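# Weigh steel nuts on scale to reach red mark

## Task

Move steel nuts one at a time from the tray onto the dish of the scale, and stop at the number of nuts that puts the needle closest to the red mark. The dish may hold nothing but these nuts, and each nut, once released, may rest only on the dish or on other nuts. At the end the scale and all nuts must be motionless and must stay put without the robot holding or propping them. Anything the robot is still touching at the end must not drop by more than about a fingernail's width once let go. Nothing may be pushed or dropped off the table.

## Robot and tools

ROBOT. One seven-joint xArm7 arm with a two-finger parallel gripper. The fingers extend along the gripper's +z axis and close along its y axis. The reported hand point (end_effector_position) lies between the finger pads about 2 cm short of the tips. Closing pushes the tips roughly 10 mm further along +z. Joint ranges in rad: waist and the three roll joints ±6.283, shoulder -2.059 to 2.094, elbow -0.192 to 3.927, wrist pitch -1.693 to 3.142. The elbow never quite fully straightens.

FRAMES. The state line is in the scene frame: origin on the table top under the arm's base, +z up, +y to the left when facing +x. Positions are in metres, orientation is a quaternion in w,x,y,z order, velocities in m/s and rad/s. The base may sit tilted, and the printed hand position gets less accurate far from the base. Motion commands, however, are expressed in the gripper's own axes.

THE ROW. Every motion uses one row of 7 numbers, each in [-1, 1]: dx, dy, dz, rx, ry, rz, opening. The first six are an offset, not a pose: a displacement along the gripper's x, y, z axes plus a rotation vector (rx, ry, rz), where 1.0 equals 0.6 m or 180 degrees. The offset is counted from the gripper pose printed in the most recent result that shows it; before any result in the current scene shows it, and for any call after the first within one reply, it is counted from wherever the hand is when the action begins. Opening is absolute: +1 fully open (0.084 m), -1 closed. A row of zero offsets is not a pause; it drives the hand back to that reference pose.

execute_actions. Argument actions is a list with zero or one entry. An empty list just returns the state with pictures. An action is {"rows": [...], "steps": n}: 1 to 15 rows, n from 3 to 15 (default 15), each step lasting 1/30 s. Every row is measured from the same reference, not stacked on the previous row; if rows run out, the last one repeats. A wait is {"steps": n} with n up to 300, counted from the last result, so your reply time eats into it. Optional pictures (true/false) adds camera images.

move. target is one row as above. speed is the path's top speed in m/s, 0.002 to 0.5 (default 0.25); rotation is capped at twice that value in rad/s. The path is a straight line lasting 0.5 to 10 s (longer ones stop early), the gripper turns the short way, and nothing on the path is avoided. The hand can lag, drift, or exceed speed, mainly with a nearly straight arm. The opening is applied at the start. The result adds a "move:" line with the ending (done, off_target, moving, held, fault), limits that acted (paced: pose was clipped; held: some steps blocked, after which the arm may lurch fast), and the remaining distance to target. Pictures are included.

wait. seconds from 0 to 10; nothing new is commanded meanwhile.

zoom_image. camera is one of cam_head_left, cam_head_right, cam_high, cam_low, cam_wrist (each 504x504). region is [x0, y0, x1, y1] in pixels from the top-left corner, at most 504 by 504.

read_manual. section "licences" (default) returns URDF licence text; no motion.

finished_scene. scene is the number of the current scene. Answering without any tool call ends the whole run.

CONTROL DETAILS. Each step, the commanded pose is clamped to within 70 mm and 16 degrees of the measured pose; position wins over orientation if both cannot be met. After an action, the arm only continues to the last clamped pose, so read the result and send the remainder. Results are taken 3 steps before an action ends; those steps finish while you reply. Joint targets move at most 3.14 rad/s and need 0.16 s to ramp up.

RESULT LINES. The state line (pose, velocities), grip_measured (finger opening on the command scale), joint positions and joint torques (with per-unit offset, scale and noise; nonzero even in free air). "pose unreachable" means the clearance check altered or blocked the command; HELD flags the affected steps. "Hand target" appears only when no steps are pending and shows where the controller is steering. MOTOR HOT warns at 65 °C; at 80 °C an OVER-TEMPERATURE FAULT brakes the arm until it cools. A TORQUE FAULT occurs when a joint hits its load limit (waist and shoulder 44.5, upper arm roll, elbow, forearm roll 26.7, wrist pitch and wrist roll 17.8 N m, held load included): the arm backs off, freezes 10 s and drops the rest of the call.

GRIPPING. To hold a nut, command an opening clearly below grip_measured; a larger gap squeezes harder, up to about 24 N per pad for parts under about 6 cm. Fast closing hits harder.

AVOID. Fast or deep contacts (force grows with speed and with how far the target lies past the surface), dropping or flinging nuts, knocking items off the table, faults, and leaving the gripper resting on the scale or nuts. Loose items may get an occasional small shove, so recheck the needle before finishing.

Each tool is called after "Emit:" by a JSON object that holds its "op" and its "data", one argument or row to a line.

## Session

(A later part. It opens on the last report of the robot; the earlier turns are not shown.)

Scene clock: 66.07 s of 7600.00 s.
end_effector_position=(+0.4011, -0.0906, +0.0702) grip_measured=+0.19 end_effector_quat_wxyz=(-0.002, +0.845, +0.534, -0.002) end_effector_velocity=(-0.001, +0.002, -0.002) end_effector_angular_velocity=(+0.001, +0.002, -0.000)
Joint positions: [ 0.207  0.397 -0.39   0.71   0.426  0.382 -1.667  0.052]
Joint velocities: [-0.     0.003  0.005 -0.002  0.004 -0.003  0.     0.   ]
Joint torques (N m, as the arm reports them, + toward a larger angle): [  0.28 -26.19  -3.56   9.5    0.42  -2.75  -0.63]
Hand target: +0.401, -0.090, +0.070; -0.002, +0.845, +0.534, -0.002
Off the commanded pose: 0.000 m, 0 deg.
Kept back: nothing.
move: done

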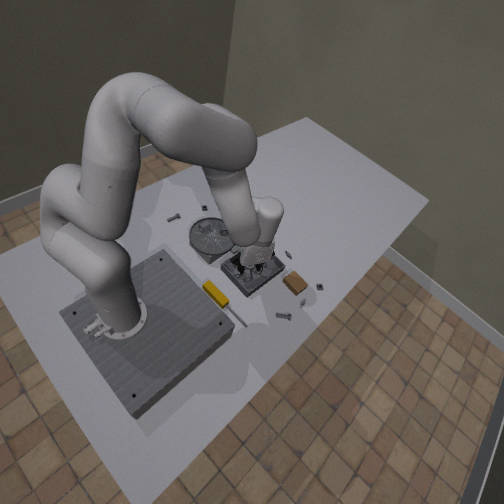

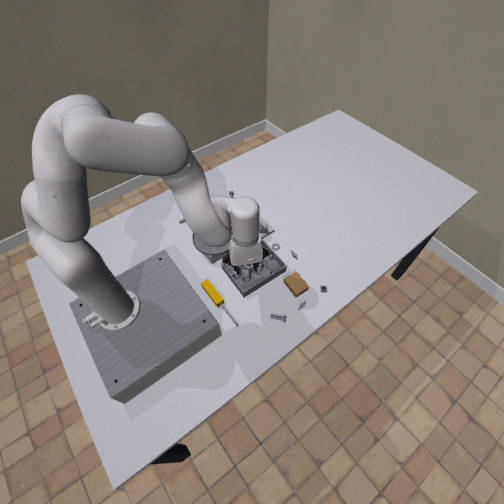

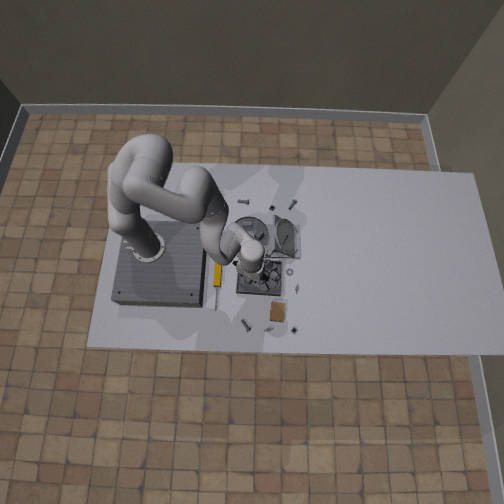

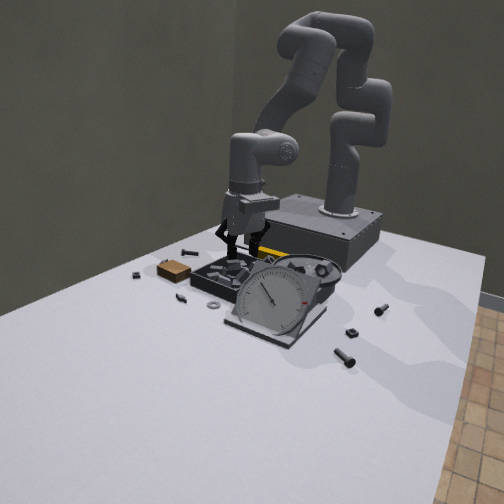

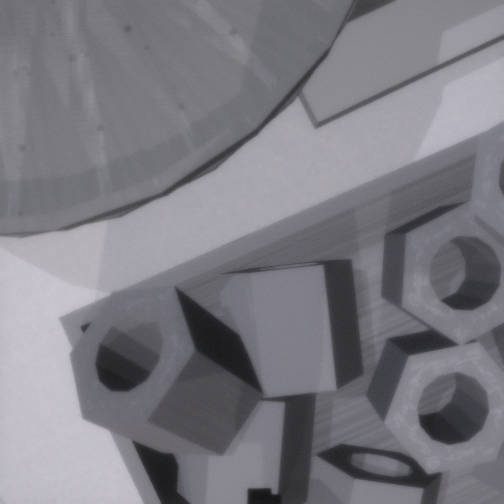

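Emit:
{"op": "move", "data": {
  "target": [0,0,0.04,0,0,0,0.2],
  "speed": 0.04
}}

Emit:
{"op": "move", "data": {
  "target": [0,0,0,0,0,0,-0.6]
}}

Emit:
{"op": "move", "data": {
  "target": [0,0,-0.2,0,0,0,-0.6],
  "speed": 0.12
}}

Scene clock: 67.87 s of 7600.00 s.
end_effector_position=(+0.4005, -0.0905, +0.0458) grip_measured=+0.19 end_effector_quat_wxyz=(-0.002, +0.845, +0.534, -0.002) end_effector_velocity=(+0.003, -0.001, +0.002) end_effector_angular_velocity=(-0.001, -0.007, -0.002)
Joint positions: [ 0.158  0.473 -0.325  0.729  0.497  0.326 -1.721  0.052]
Joint velocities: [-0.001 -0.003 -0.001  0.003  0.001 -0.002 -0.    -0.   ]
Joint torques (N m, as the arm reports them, + toward a larger angle): [  0.28 -27.88  -4.48   9.44   0.47  -3.38  -0.7 ]
Hand target: +0.401, -0.091, +0.046; -0.002, +0.845, +0.534, -0.002
Off the commanded pose: 0.001 m, 0 deg.
Kept back: nothing.
move: done

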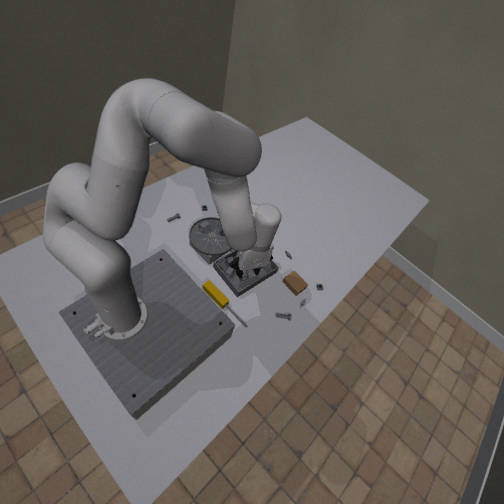

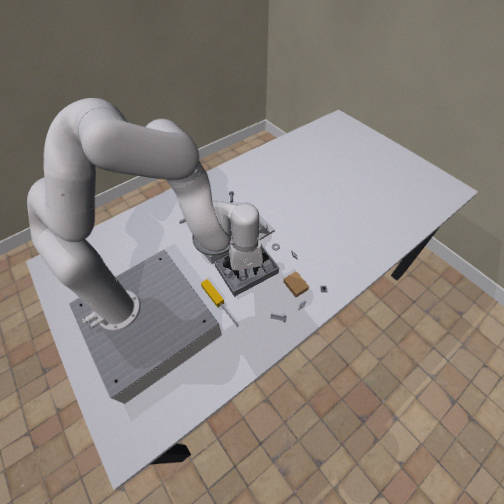

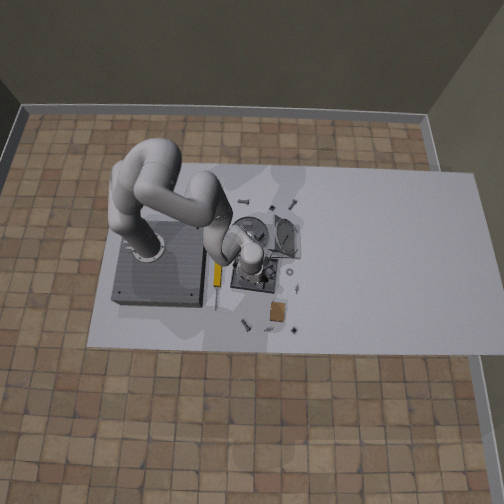

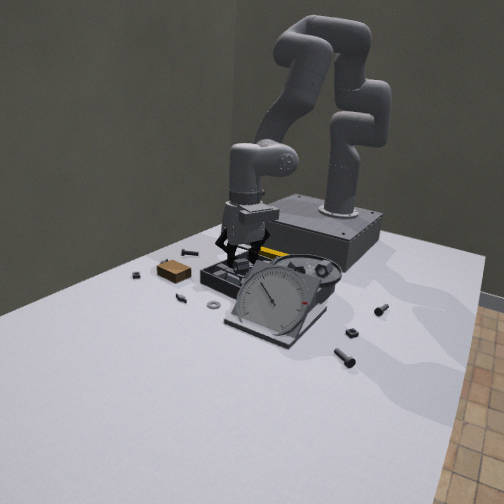

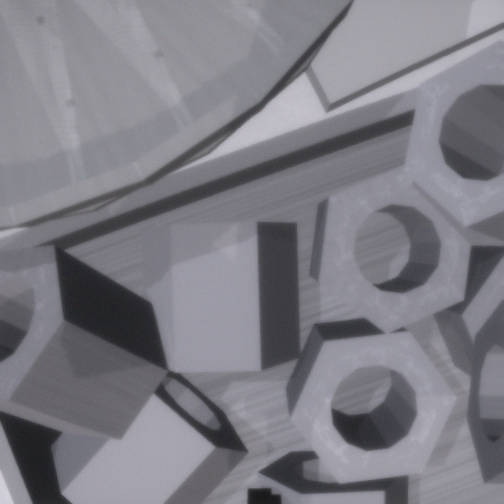

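Scene clock: 68.37 s of 7600.00 s.
end_effector_position=(+0.4009, -0.0905, +0.0461) grip_measured=-0.42 end_effector_quat_wxyz=(-0.002, +0.845, +0.534, -0.002) end_effector_velocity=(-0.000, -0.000, +0.000) end_effector_angular_velocity=(+0.001, +0.001, -0.002)
Joint positions: [ 0.158  0.472 -0.325  0.729  0.497  0.326 -1.721  0.026]
Joint velocities: [-0.001 -0.001 -0.    -0.001  0.001  0.002 -0.     0.   ]
Joint torques (N m, as the arm reports them, + toward a larger angle): [  0.19 -26.77  -4.09   8.16   0.36  -2.23  -0.56]
Hand target: +0.400, -0.090, +0.046; -0.002, +0.845, +0.534, -0.002
Off the commanded pose: 0.001 m, 0 deg.
Kept back: nothing.
move: done

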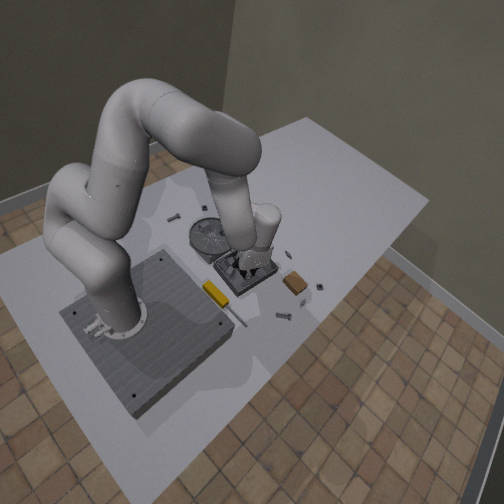

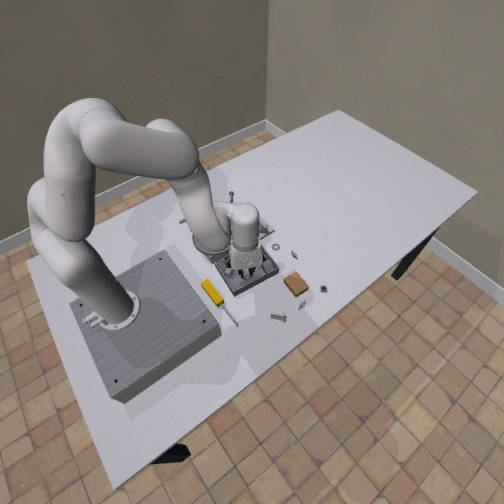

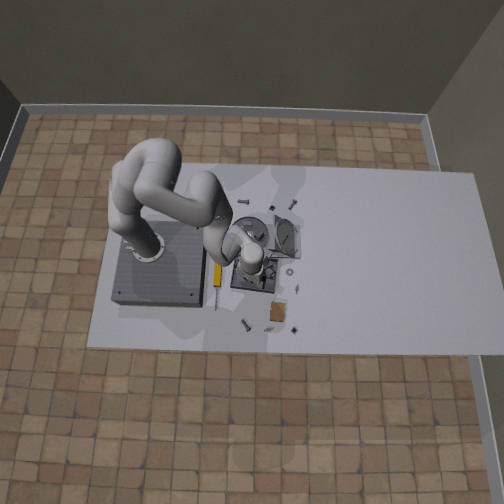

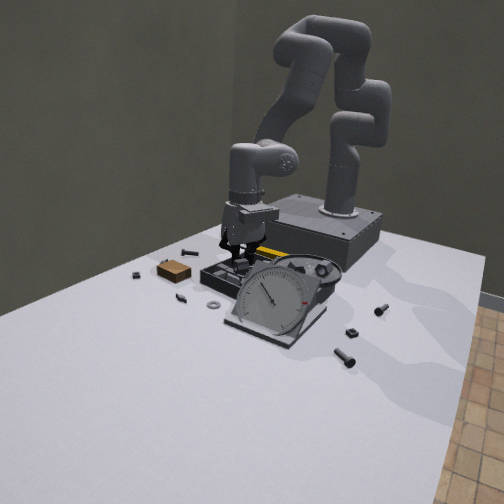

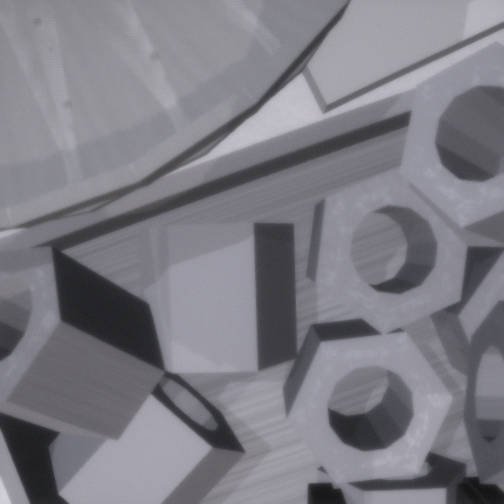

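Scene clock: 69.80 s of 7600.00 s.
end_effector_position=(+0.4015, -0.0907, +0.1658) grip_measured=-0.42 end_effector_quat_wxyz=(-0.002, +0.845, +0.534, -0.002) end_effector_velocity=(+0.001, -0.002, +0.003) end_effector_angular_velocity=(-0.002, -0.004, -0.003)
Joint positions: [ 0.298  0.1   -0.536  0.705  0.098  0.633 -1.426  0.026]
Joint velocities: [ 0.    -0.005 -0.003  0.004 -0.007  0.004  0.006 -0.   ]
Joint torques (N m, as the arm reports them, + toward a larger angle): [  0.02 -21.09  -1.01  12.5    0.64  -3.08  -0.55]
Hand target: +0.402, -0.091, +0.166; -0.002, +0.845, +0.534, -0.002
Off the commanded pose: 0.000 m, 0 deg.
Kept back: nothing.
move: done

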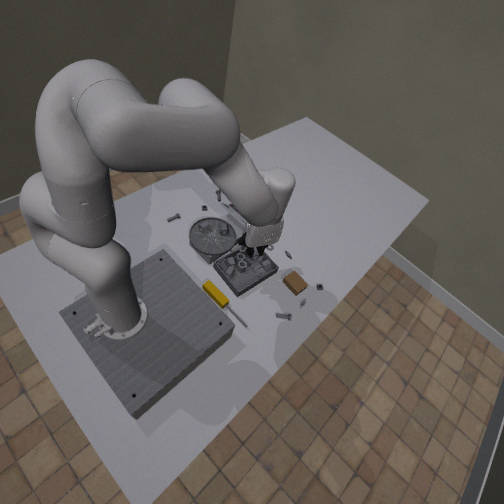

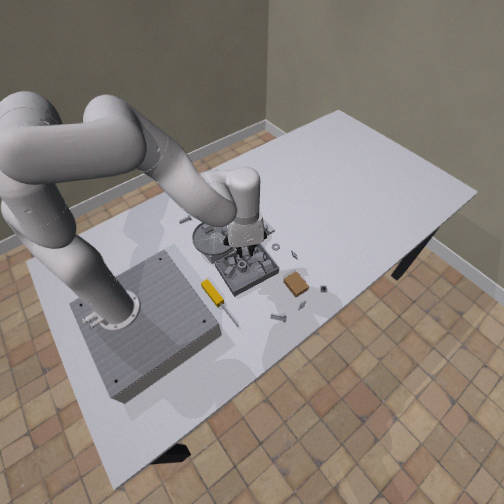

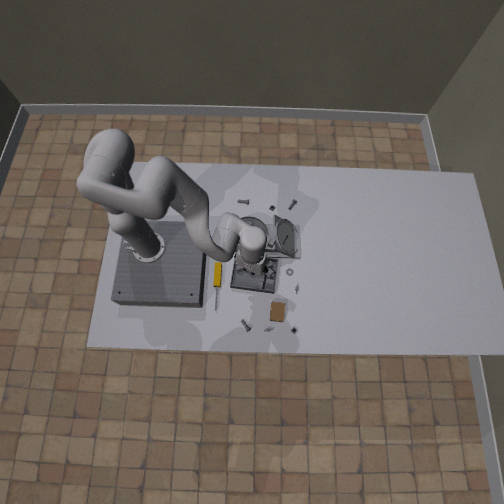

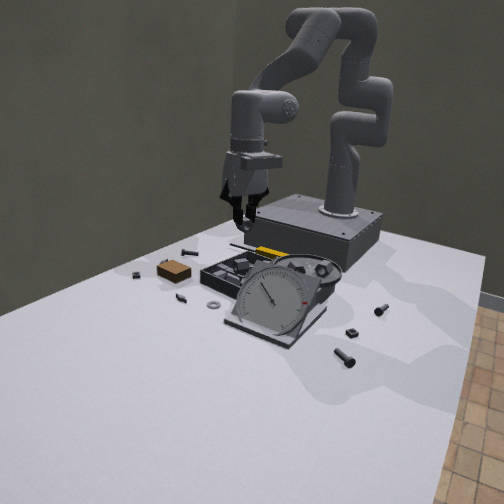

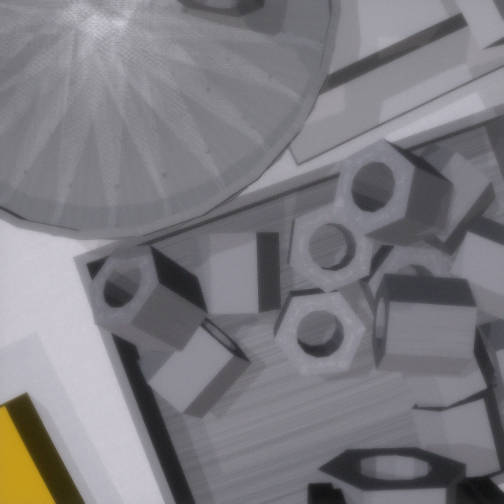

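Emit:
{"op": "move", "data": {
  "target": [0.175,-0.178,0,0,0,0,-0.6],
  "speed": 0.2
}}

Emit:
{"op": "move", "data": {
  "target": [0,0,0.1,0,0,0,-0.6],
  "speed": 0.06
}}

Emit:
{"op": "zoom_image", "data": {
  "camera": "cam_low",
  "region": [220,200,400,350]
}}

Scene clock: 71.23 s of 7600.00 s.
end_effector_position=(+0.3500, +0.0500, +0.1666) grip_measured=-0.42 end_effector_quat_wxyz=(-0.003, +0.846, +0.534, -0.001) end_effector_velocity=(-0.002, +0.003, -0.000) end_effector_angular_velocity=(-0.002, +0.002, +0.003)
Joint positions: [ 0.477 -0.099 -0.365  0.497 -0.04   0.599 -0.963  0.026]
Joint velocities: [ 0.005 -0.002  0.005 -0.003 -0.003  0.     0.01  -0.   ]
Joint torques (N m, as the arm reports them, + toward a larger angle): [  0.32 -17.21   1.23  12.57   0.63  -2.92  -0.7 ]
Hand target: +0.350, +0.051, +0.167; -0.003, +0.845, +0.534, -0.001
Off the commanded pose: 0.000 m, 0 deg.
Kept back: nothing.
move: done

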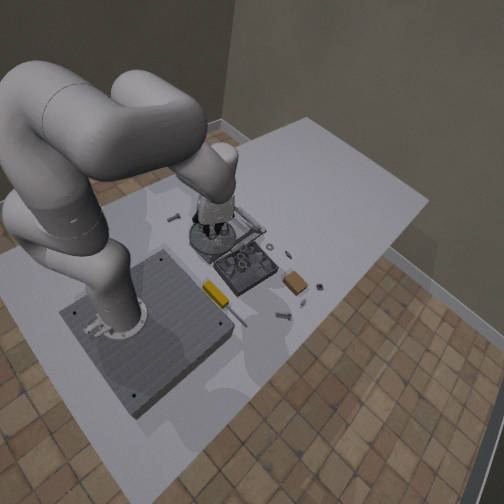

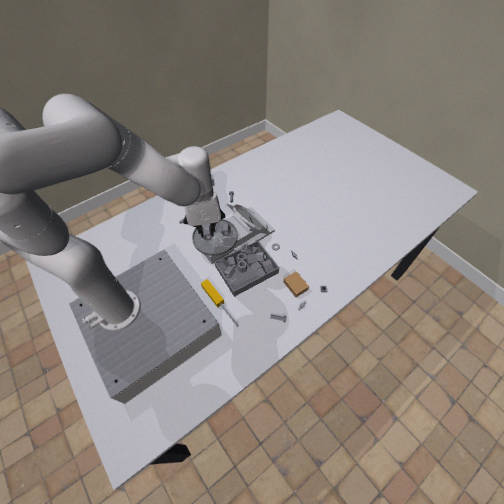

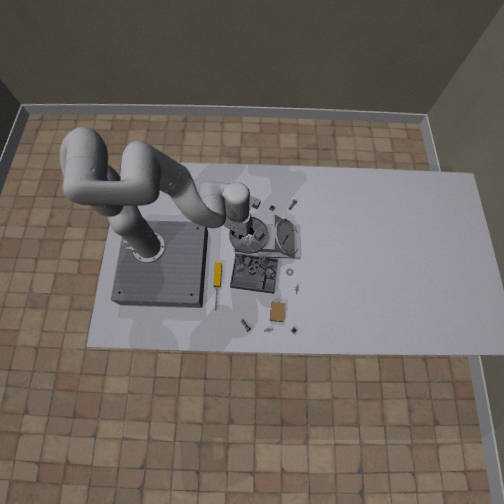

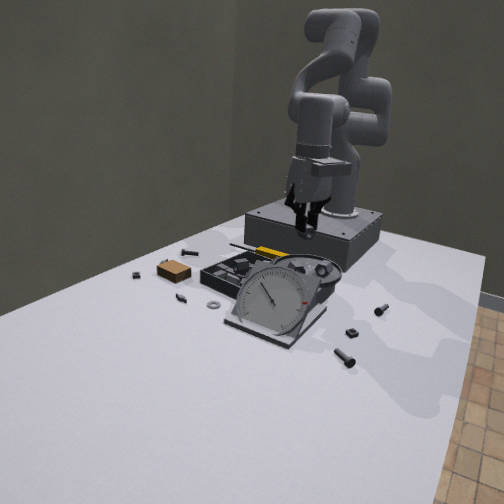

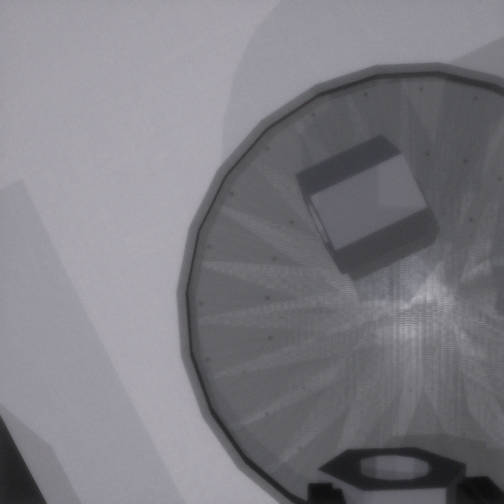

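Scene clock: 72.60 s of 7600.00 s.
end_effector_position=(+0.3497, +0.0503, +0.1067) grip_measured=-0.42 end_effector_quat_wxyz=(-0.003, +0.846, +0.534, -0.001) end_effector_velocity=(+0.000, -0.001, -0.001) end_effector_angular_velocity=(+0.001, -0.001, -0.001)
Joint positions: [ 0.487  0.111 -0.345  0.478  0.135  0.384 -1.091  0.026]
Joint velocities: [-0.003  0.004  0.001 -0.001  0.008 -0.004 -0.007 -0.   ]
Joint torques (N m, as the arm reports them, + toward a larger angle): [  0.17 -20.52  -0.69  10.14   0.53  -3.09  -0.78]
Hand target: +0.349, +0.050, +0.106; -0.003, +0.846, +0.534, -0.001
Off the commanded pose: 0.000 m, 0 deg.
Kept back: nothing.
move: done

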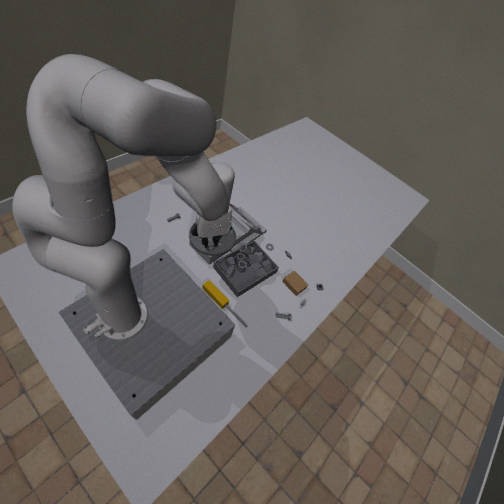

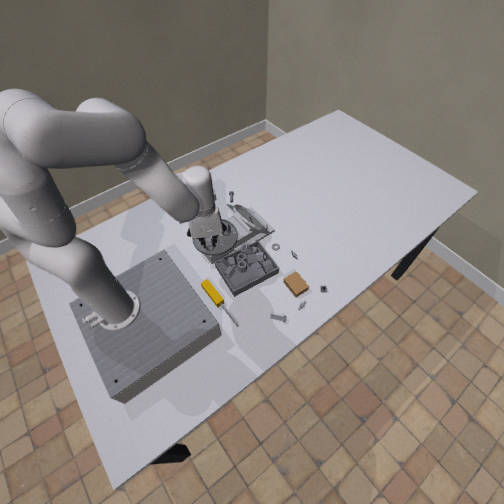

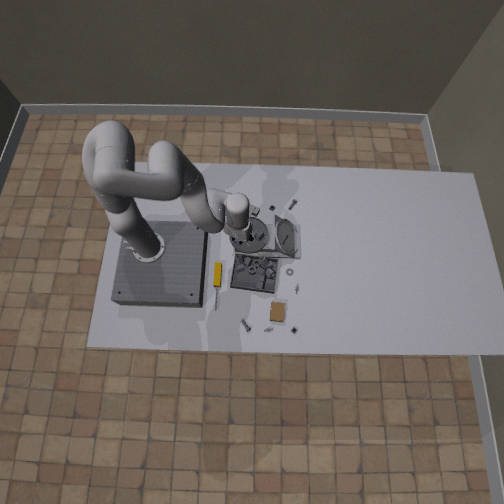

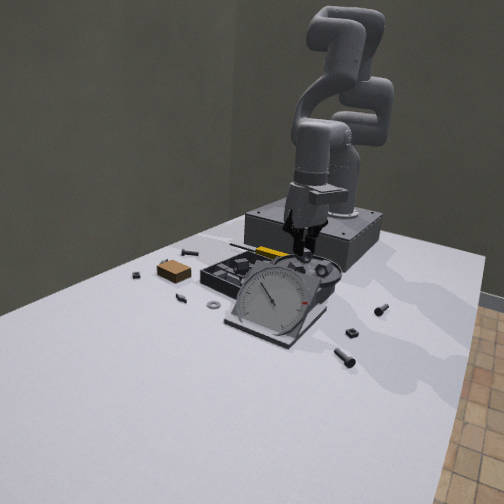

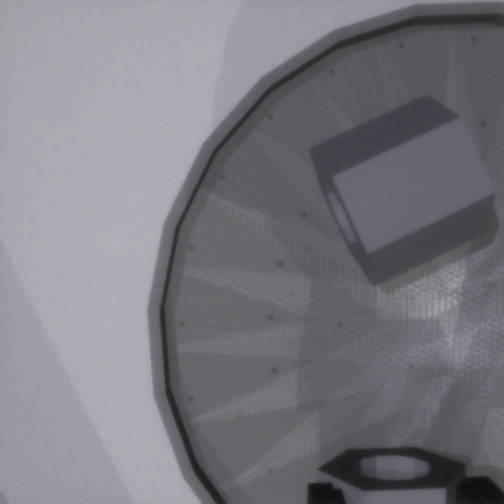

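Region (220, 200, 400, 350) of cam_low's 504x504 image, scaled by 2.800, with more detail than that image has.

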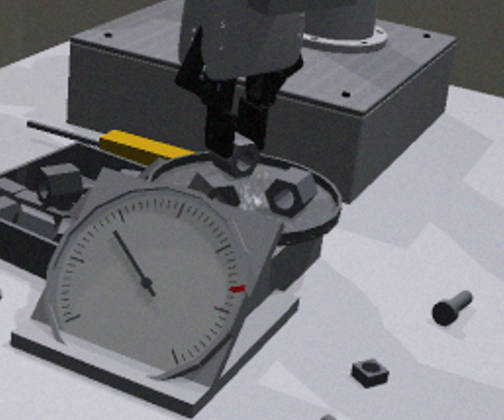

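Emit:
{"op": "move", "data": {
  "target": [0,0,0.01,0,0,0,-0.6],
  "speed": 0.015
}}

Emit:
{"op": "zoom_image", "data": {
  "camera": "cam_low",
  "region": [220,200,400,350]
}}

Scene clock: 73.53 s of 7600.00 s.
end_effector_position=(+0.3497, +0.0503, +0.1009) grip_measured=-0.42 end_effector_quat_wxyz=(-0.003, +0.846, +0.534, -0.001) end_effector_velocity=(-0.000, +0.000, -0.002) end_effector_angular_velocity=(-0.001, +0.000, +0.002)
Joint positions: [ 0.483  0.134 -0.335  0.479  0.16   0.365 -1.109  0.026]
Joint velocities: [-0.001  0.006  0.003  0.     0.005 -0.005 -0.005  0.   ]
Joint torques (N m, as the arm reports them, + toward a larger angle): [  0.23 -18.83  -0.64   9.95   0.55  -3.6   -0.56]
Hand target: +0.350, +0.050, +0.101; -0.003, +0.846, +0.534, -0.001
Off the commanded pose: 0.000 m, 0 deg.
Kept back: nothing.
move: done

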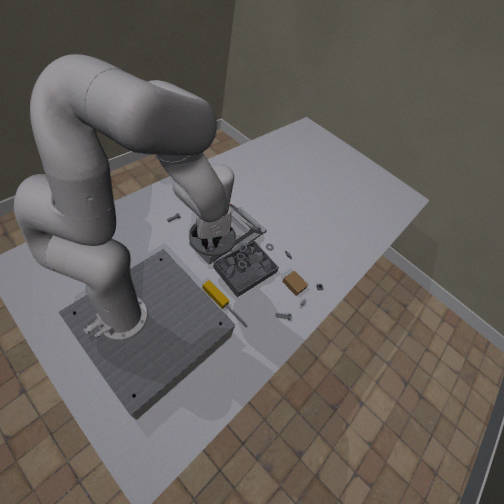

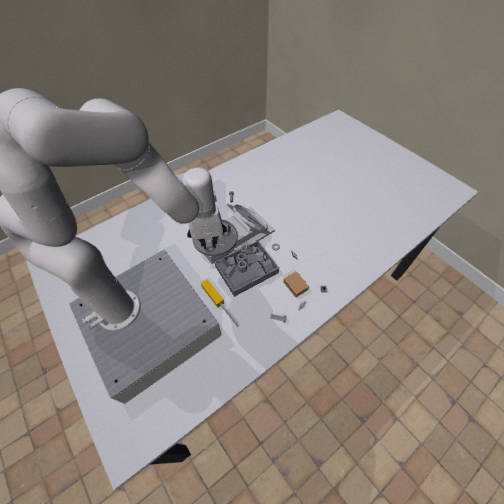

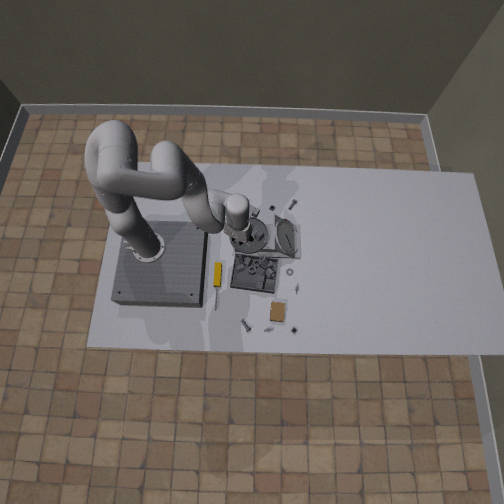

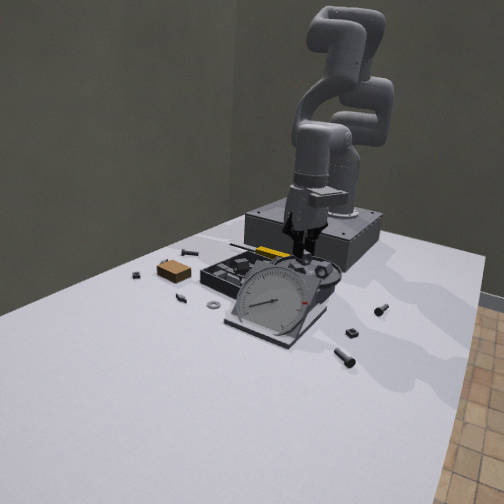

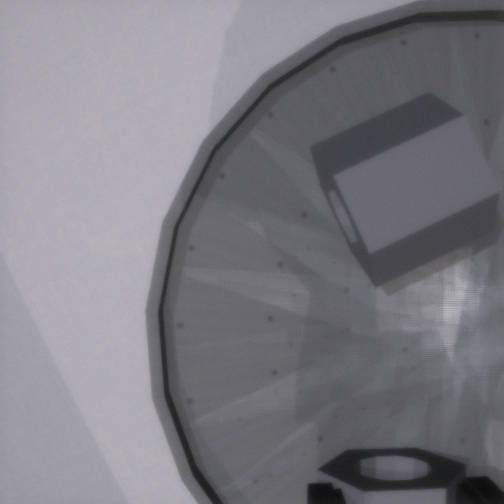

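Region (220, 200, 400, 350) of cam_low's 504x504 image, scaled by 2.800, with more detail than that image has.

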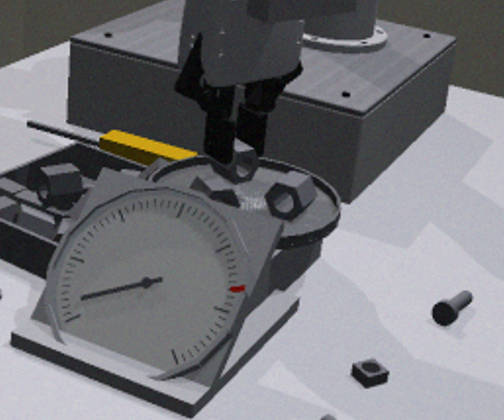

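Emit:
{"op": "move", "data": {
  "target": [0,0,-0.006,0,0,0,-0.6],
  "speed": 0.015
}}

Emit:
{"op": "zoom_image", "data": {
  "camera": "cam_low",
  "region": [220,200,400,350]
}}

Scene clock: 74.47 s of 7600.00 s.
end_effector_position=(+0.3496, +0.0503, +0.1043) grip_measured=-0.42 end_effector_quat_wxyz=(-0.003, +0.846, +0.534, -0.001) end_effector_velocity=(-0.000, +0.000, +0.001) end_effector_angular_velocity=(+0.000, -0.000, +0.000)
Joint positions: [ 0.486  0.12  -0.341  0.478  0.145  0.377 -1.098  0.026]
Joint velocities: [ 0.001 -0.005 -0.001 -0.    -0.004  0.004  0.003 -0.   ]
Joint torques (N m, as the arm reports them, + toward a larger angle): [  0.45 -20.29  -0.7   10.3    0.51  -2.82  -0.74]
Hand target: +0.350, +0.050, +0.105; -0.003, +0.846, +0.534, -0.001
Off the commanded pose: 0.000 m, 0 deg.
Kept back: nothing.
move: done

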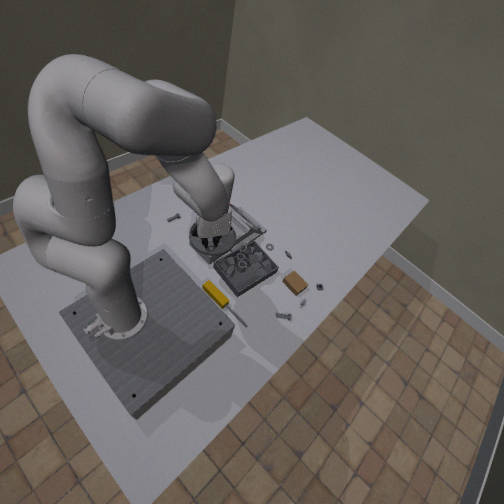

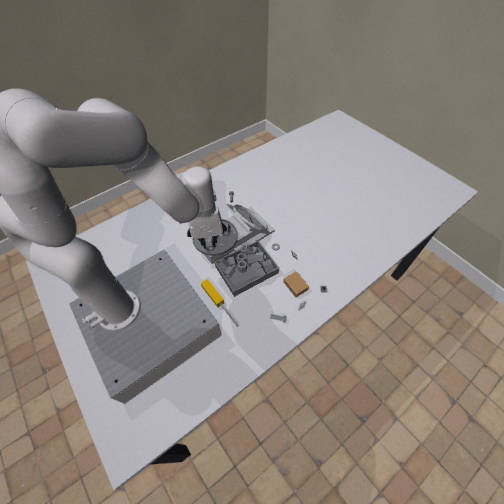

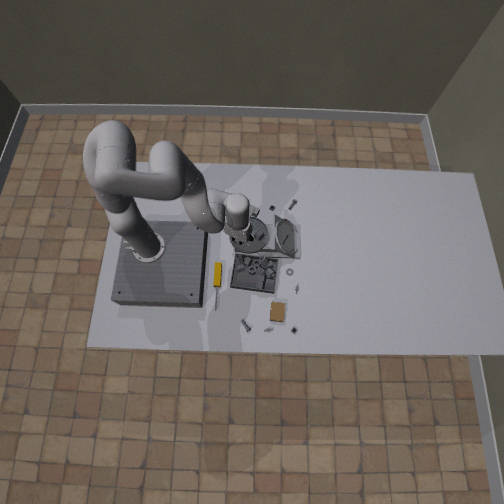

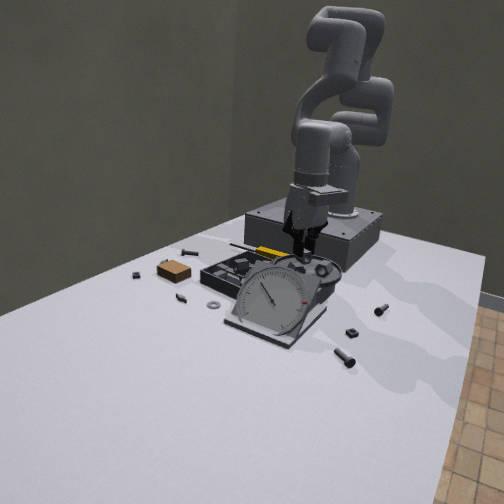

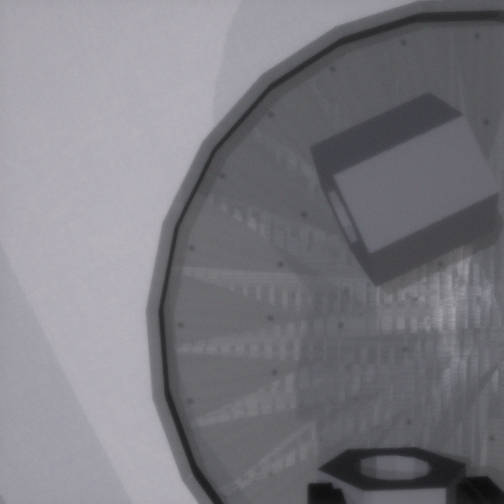

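Region (220, 200, 400, 350) of cam_low's 504x504 image, scaled by 2.800, with more detail than that image has.

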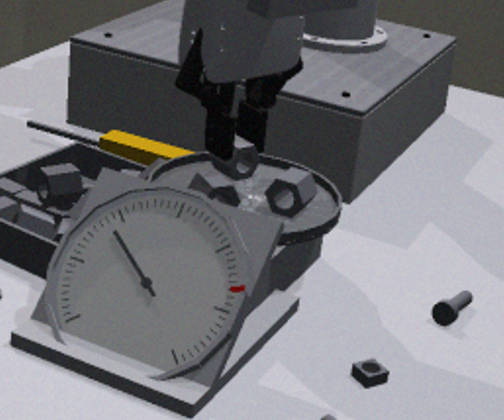

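Emit:
{"op": "move", "data": {
  "target": [0,0,0.002,0,0,0,-0.6],
  "speed": 0.01
}}

Emit:
{"op": "move", "data": {
  "target": [0,0,0,0,0,0,0.05]
}}

Emit:
{"op": "move", "data": {
  "target": [0,0,-0.13,0,0,0,0.05],
  "speed": 0.15
}}

Emit:
{"op": "zoom_image", "data": {
  "camera": "cam_low",
  "region": [220,200,400,350]
}}

Scene clock: 75.40 s of 7600.00 s.
end_effector_position=(+0.3497, +0.0503, +0.1032) grip_measured=-0.42 end_effector_quat_wxyz=(-0.003, +0.846, +0.534, -0.001) end_effector_velocity=(-0.000, -0.000, -0.000) end_effector_angular_velocity=(-0.001, +0.001, +0.003)
Joint positions: [ 0.485  0.125 -0.339  0.478  0.15   0.373 -1.102  0.026]
Joint velocities: [ 0.001  0.002 -0.     0.    -0.    -0.001 -0.002 -0.   ]
Joint torques (N m, as the arm reports them, + toward a larger angle): [  0.68 -19.95  -0.68  10.09   0.48  -3.04  -0.56]
Hand target: +0.350, +0.050, +0.103; -0.003, +0.846, +0.534, -0.001
Off the commanded pose: 0.000 m, 0 deg.
Kept back: nothing.
move: done

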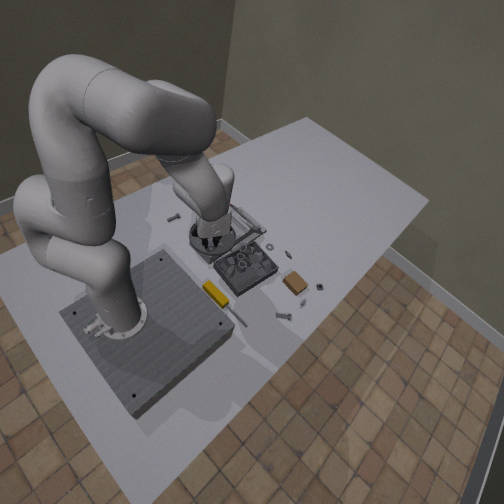

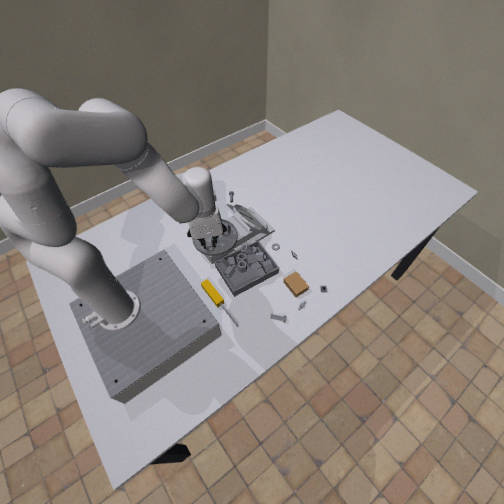

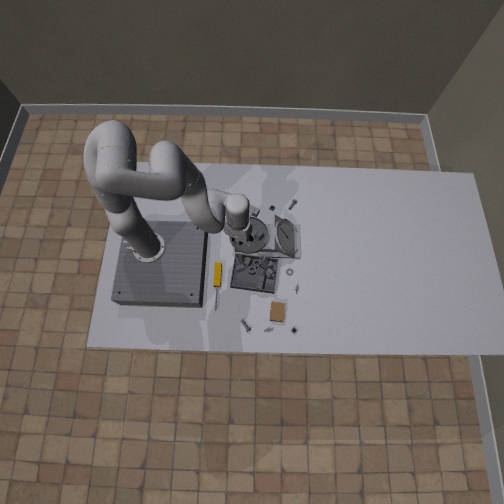

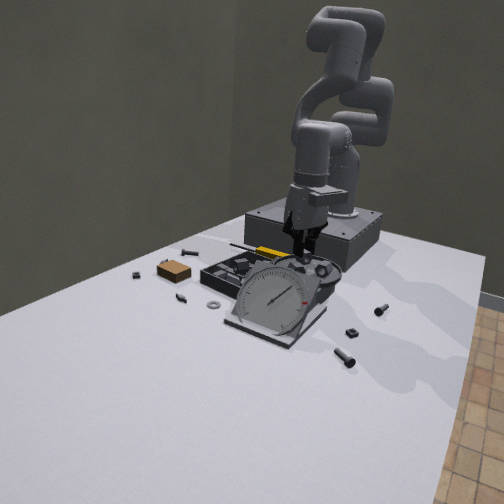

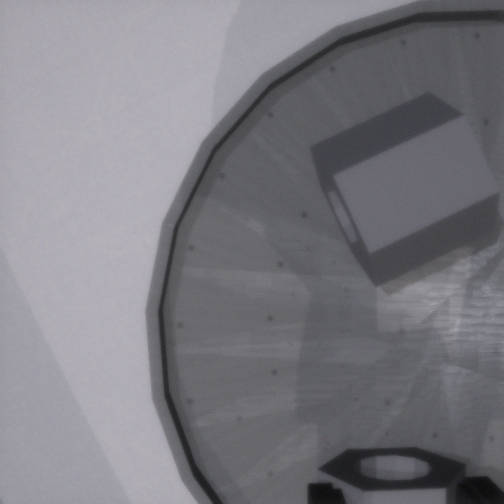

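Scene clock: 75.90 s of 7600.00 s.
end_effector_position=(+0.3497, +0.0503, +0.1032) grip_measured=+0.04 end_effector_quat_wxyz=(-0.003, +0.846, +0.534, -0.001) end_effector_velocity=(-0.000, -0.000, -0.000) end_effector_angular_velocity=(+0.000, +0.000, -0.002)
Joint positions: [ 0.485  0.125 -0.339  0.479  0.15   0.373 -1.102  0.046]
Joint velocities: [ 0.     0.    -0.    -0.     0.001 -0.     0.    -0.   ]
Joint torques (N m, as the arm reports them, + toward a larger angle): [  0.21 -20.15  -0.88   9.76   0.43  -2.73  -0.66]
Hand target: +0.350, +0.050, +0.103; -0.003, +0.846, +0.534, -0.001
Off the commanded pose: 0.000 m, 0 deg.
Kept back: nothing.
move: done

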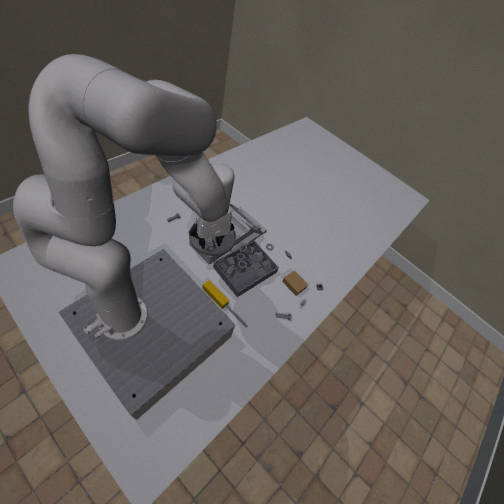

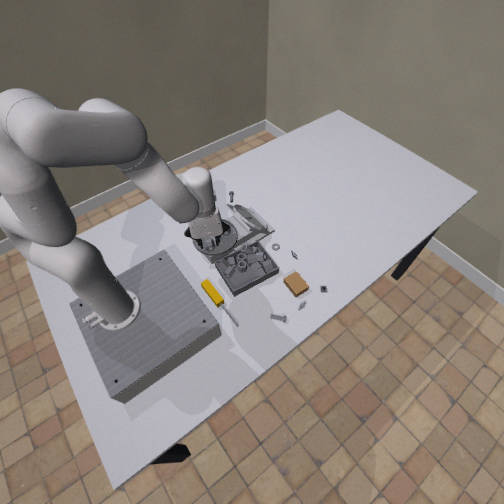

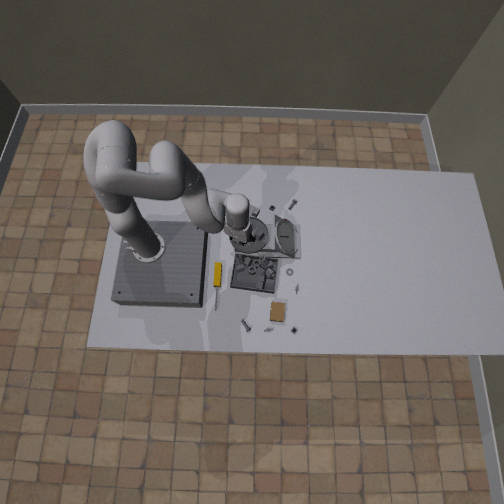

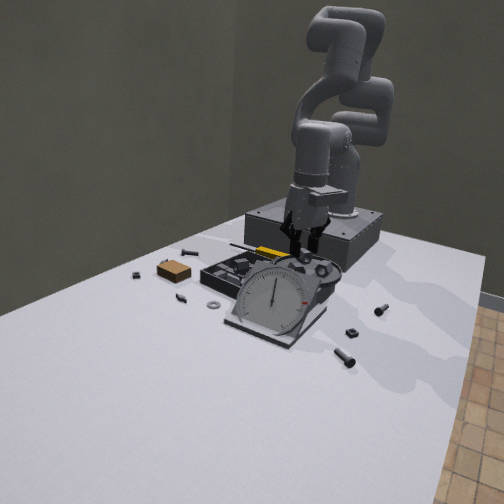

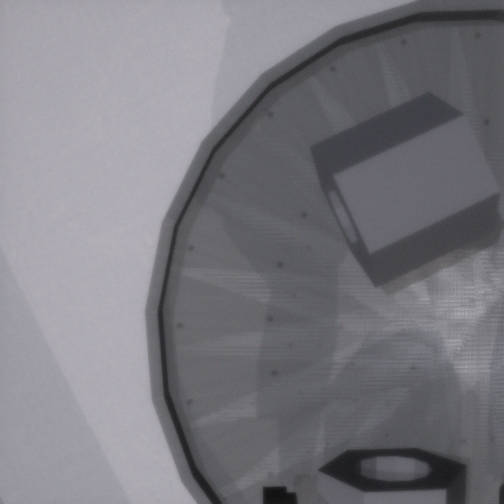

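Scene clock: 76.90 s of 7600.00 s.
end_effector_position=(+0.3500, +0.0499, +0.1810) grip_measured=+0.04 end_effector_quat_wxyz=(-0.003, +0.846, +0.534, -0.002) end_effector_velocity=(+0.002, +0.001, +0.003) end_effector_angular_velocity=(-0.001, -0.005, +0.004)
Joint positions: [ 0.478 -0.143 -0.368  0.509 -0.064  0.653 -0.945  0.046]
Joint velocities: [ 0.    -0.005  0.002  0.004 -0.005  0.003  0.002  0.   ]
Joint torques (N m, as the arm reports them, + toward a larger angle): [  0.37 -16.1    1.71  12.2    0.55  -2.92  -0.59]
Hand target: +0.350, +0.050, +0.181; -0.003, +0.846, +0.534, -0.001
Off the commanded pose: 0.000 m, 0 deg.
Kept back: nothing.
move: done

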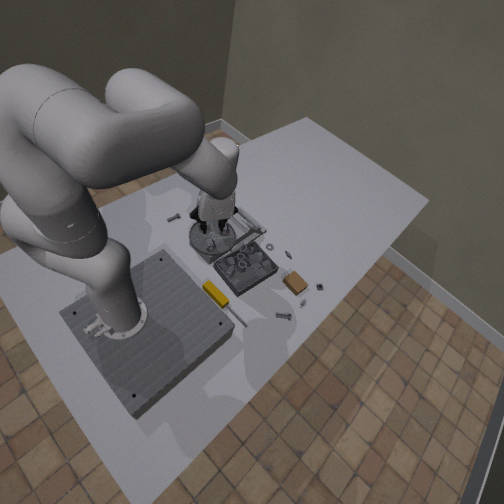

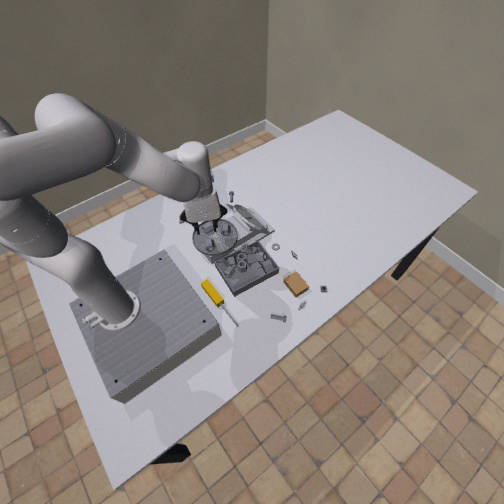

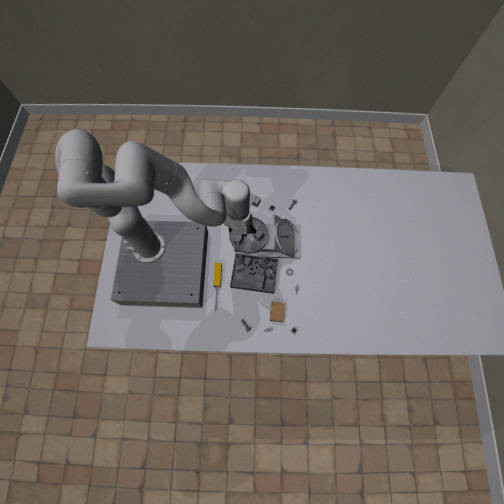

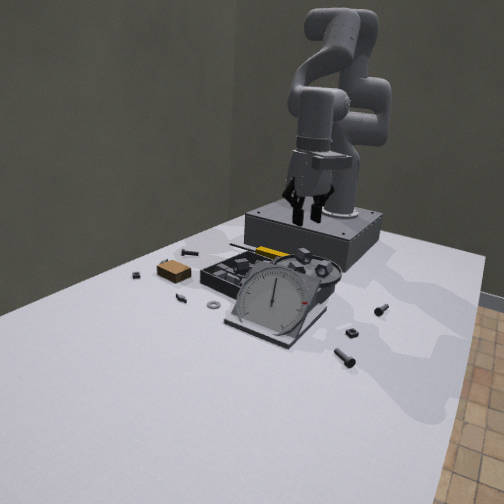

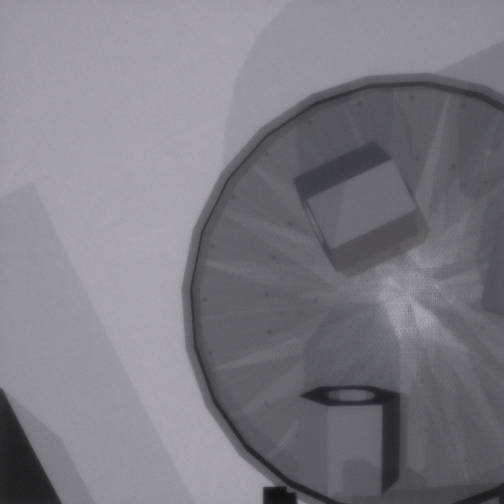

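Region (220, 200, 400, 350) of cam_low's 504x504 image, scaled by 2.800, with more detail than that image has.

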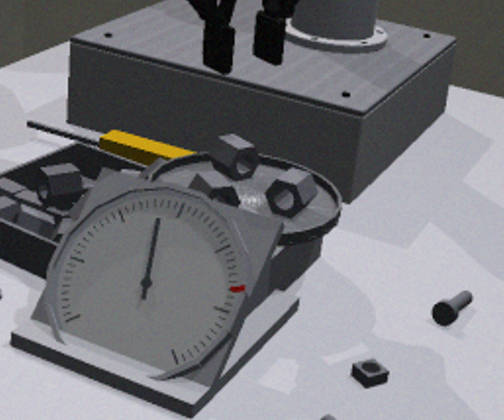

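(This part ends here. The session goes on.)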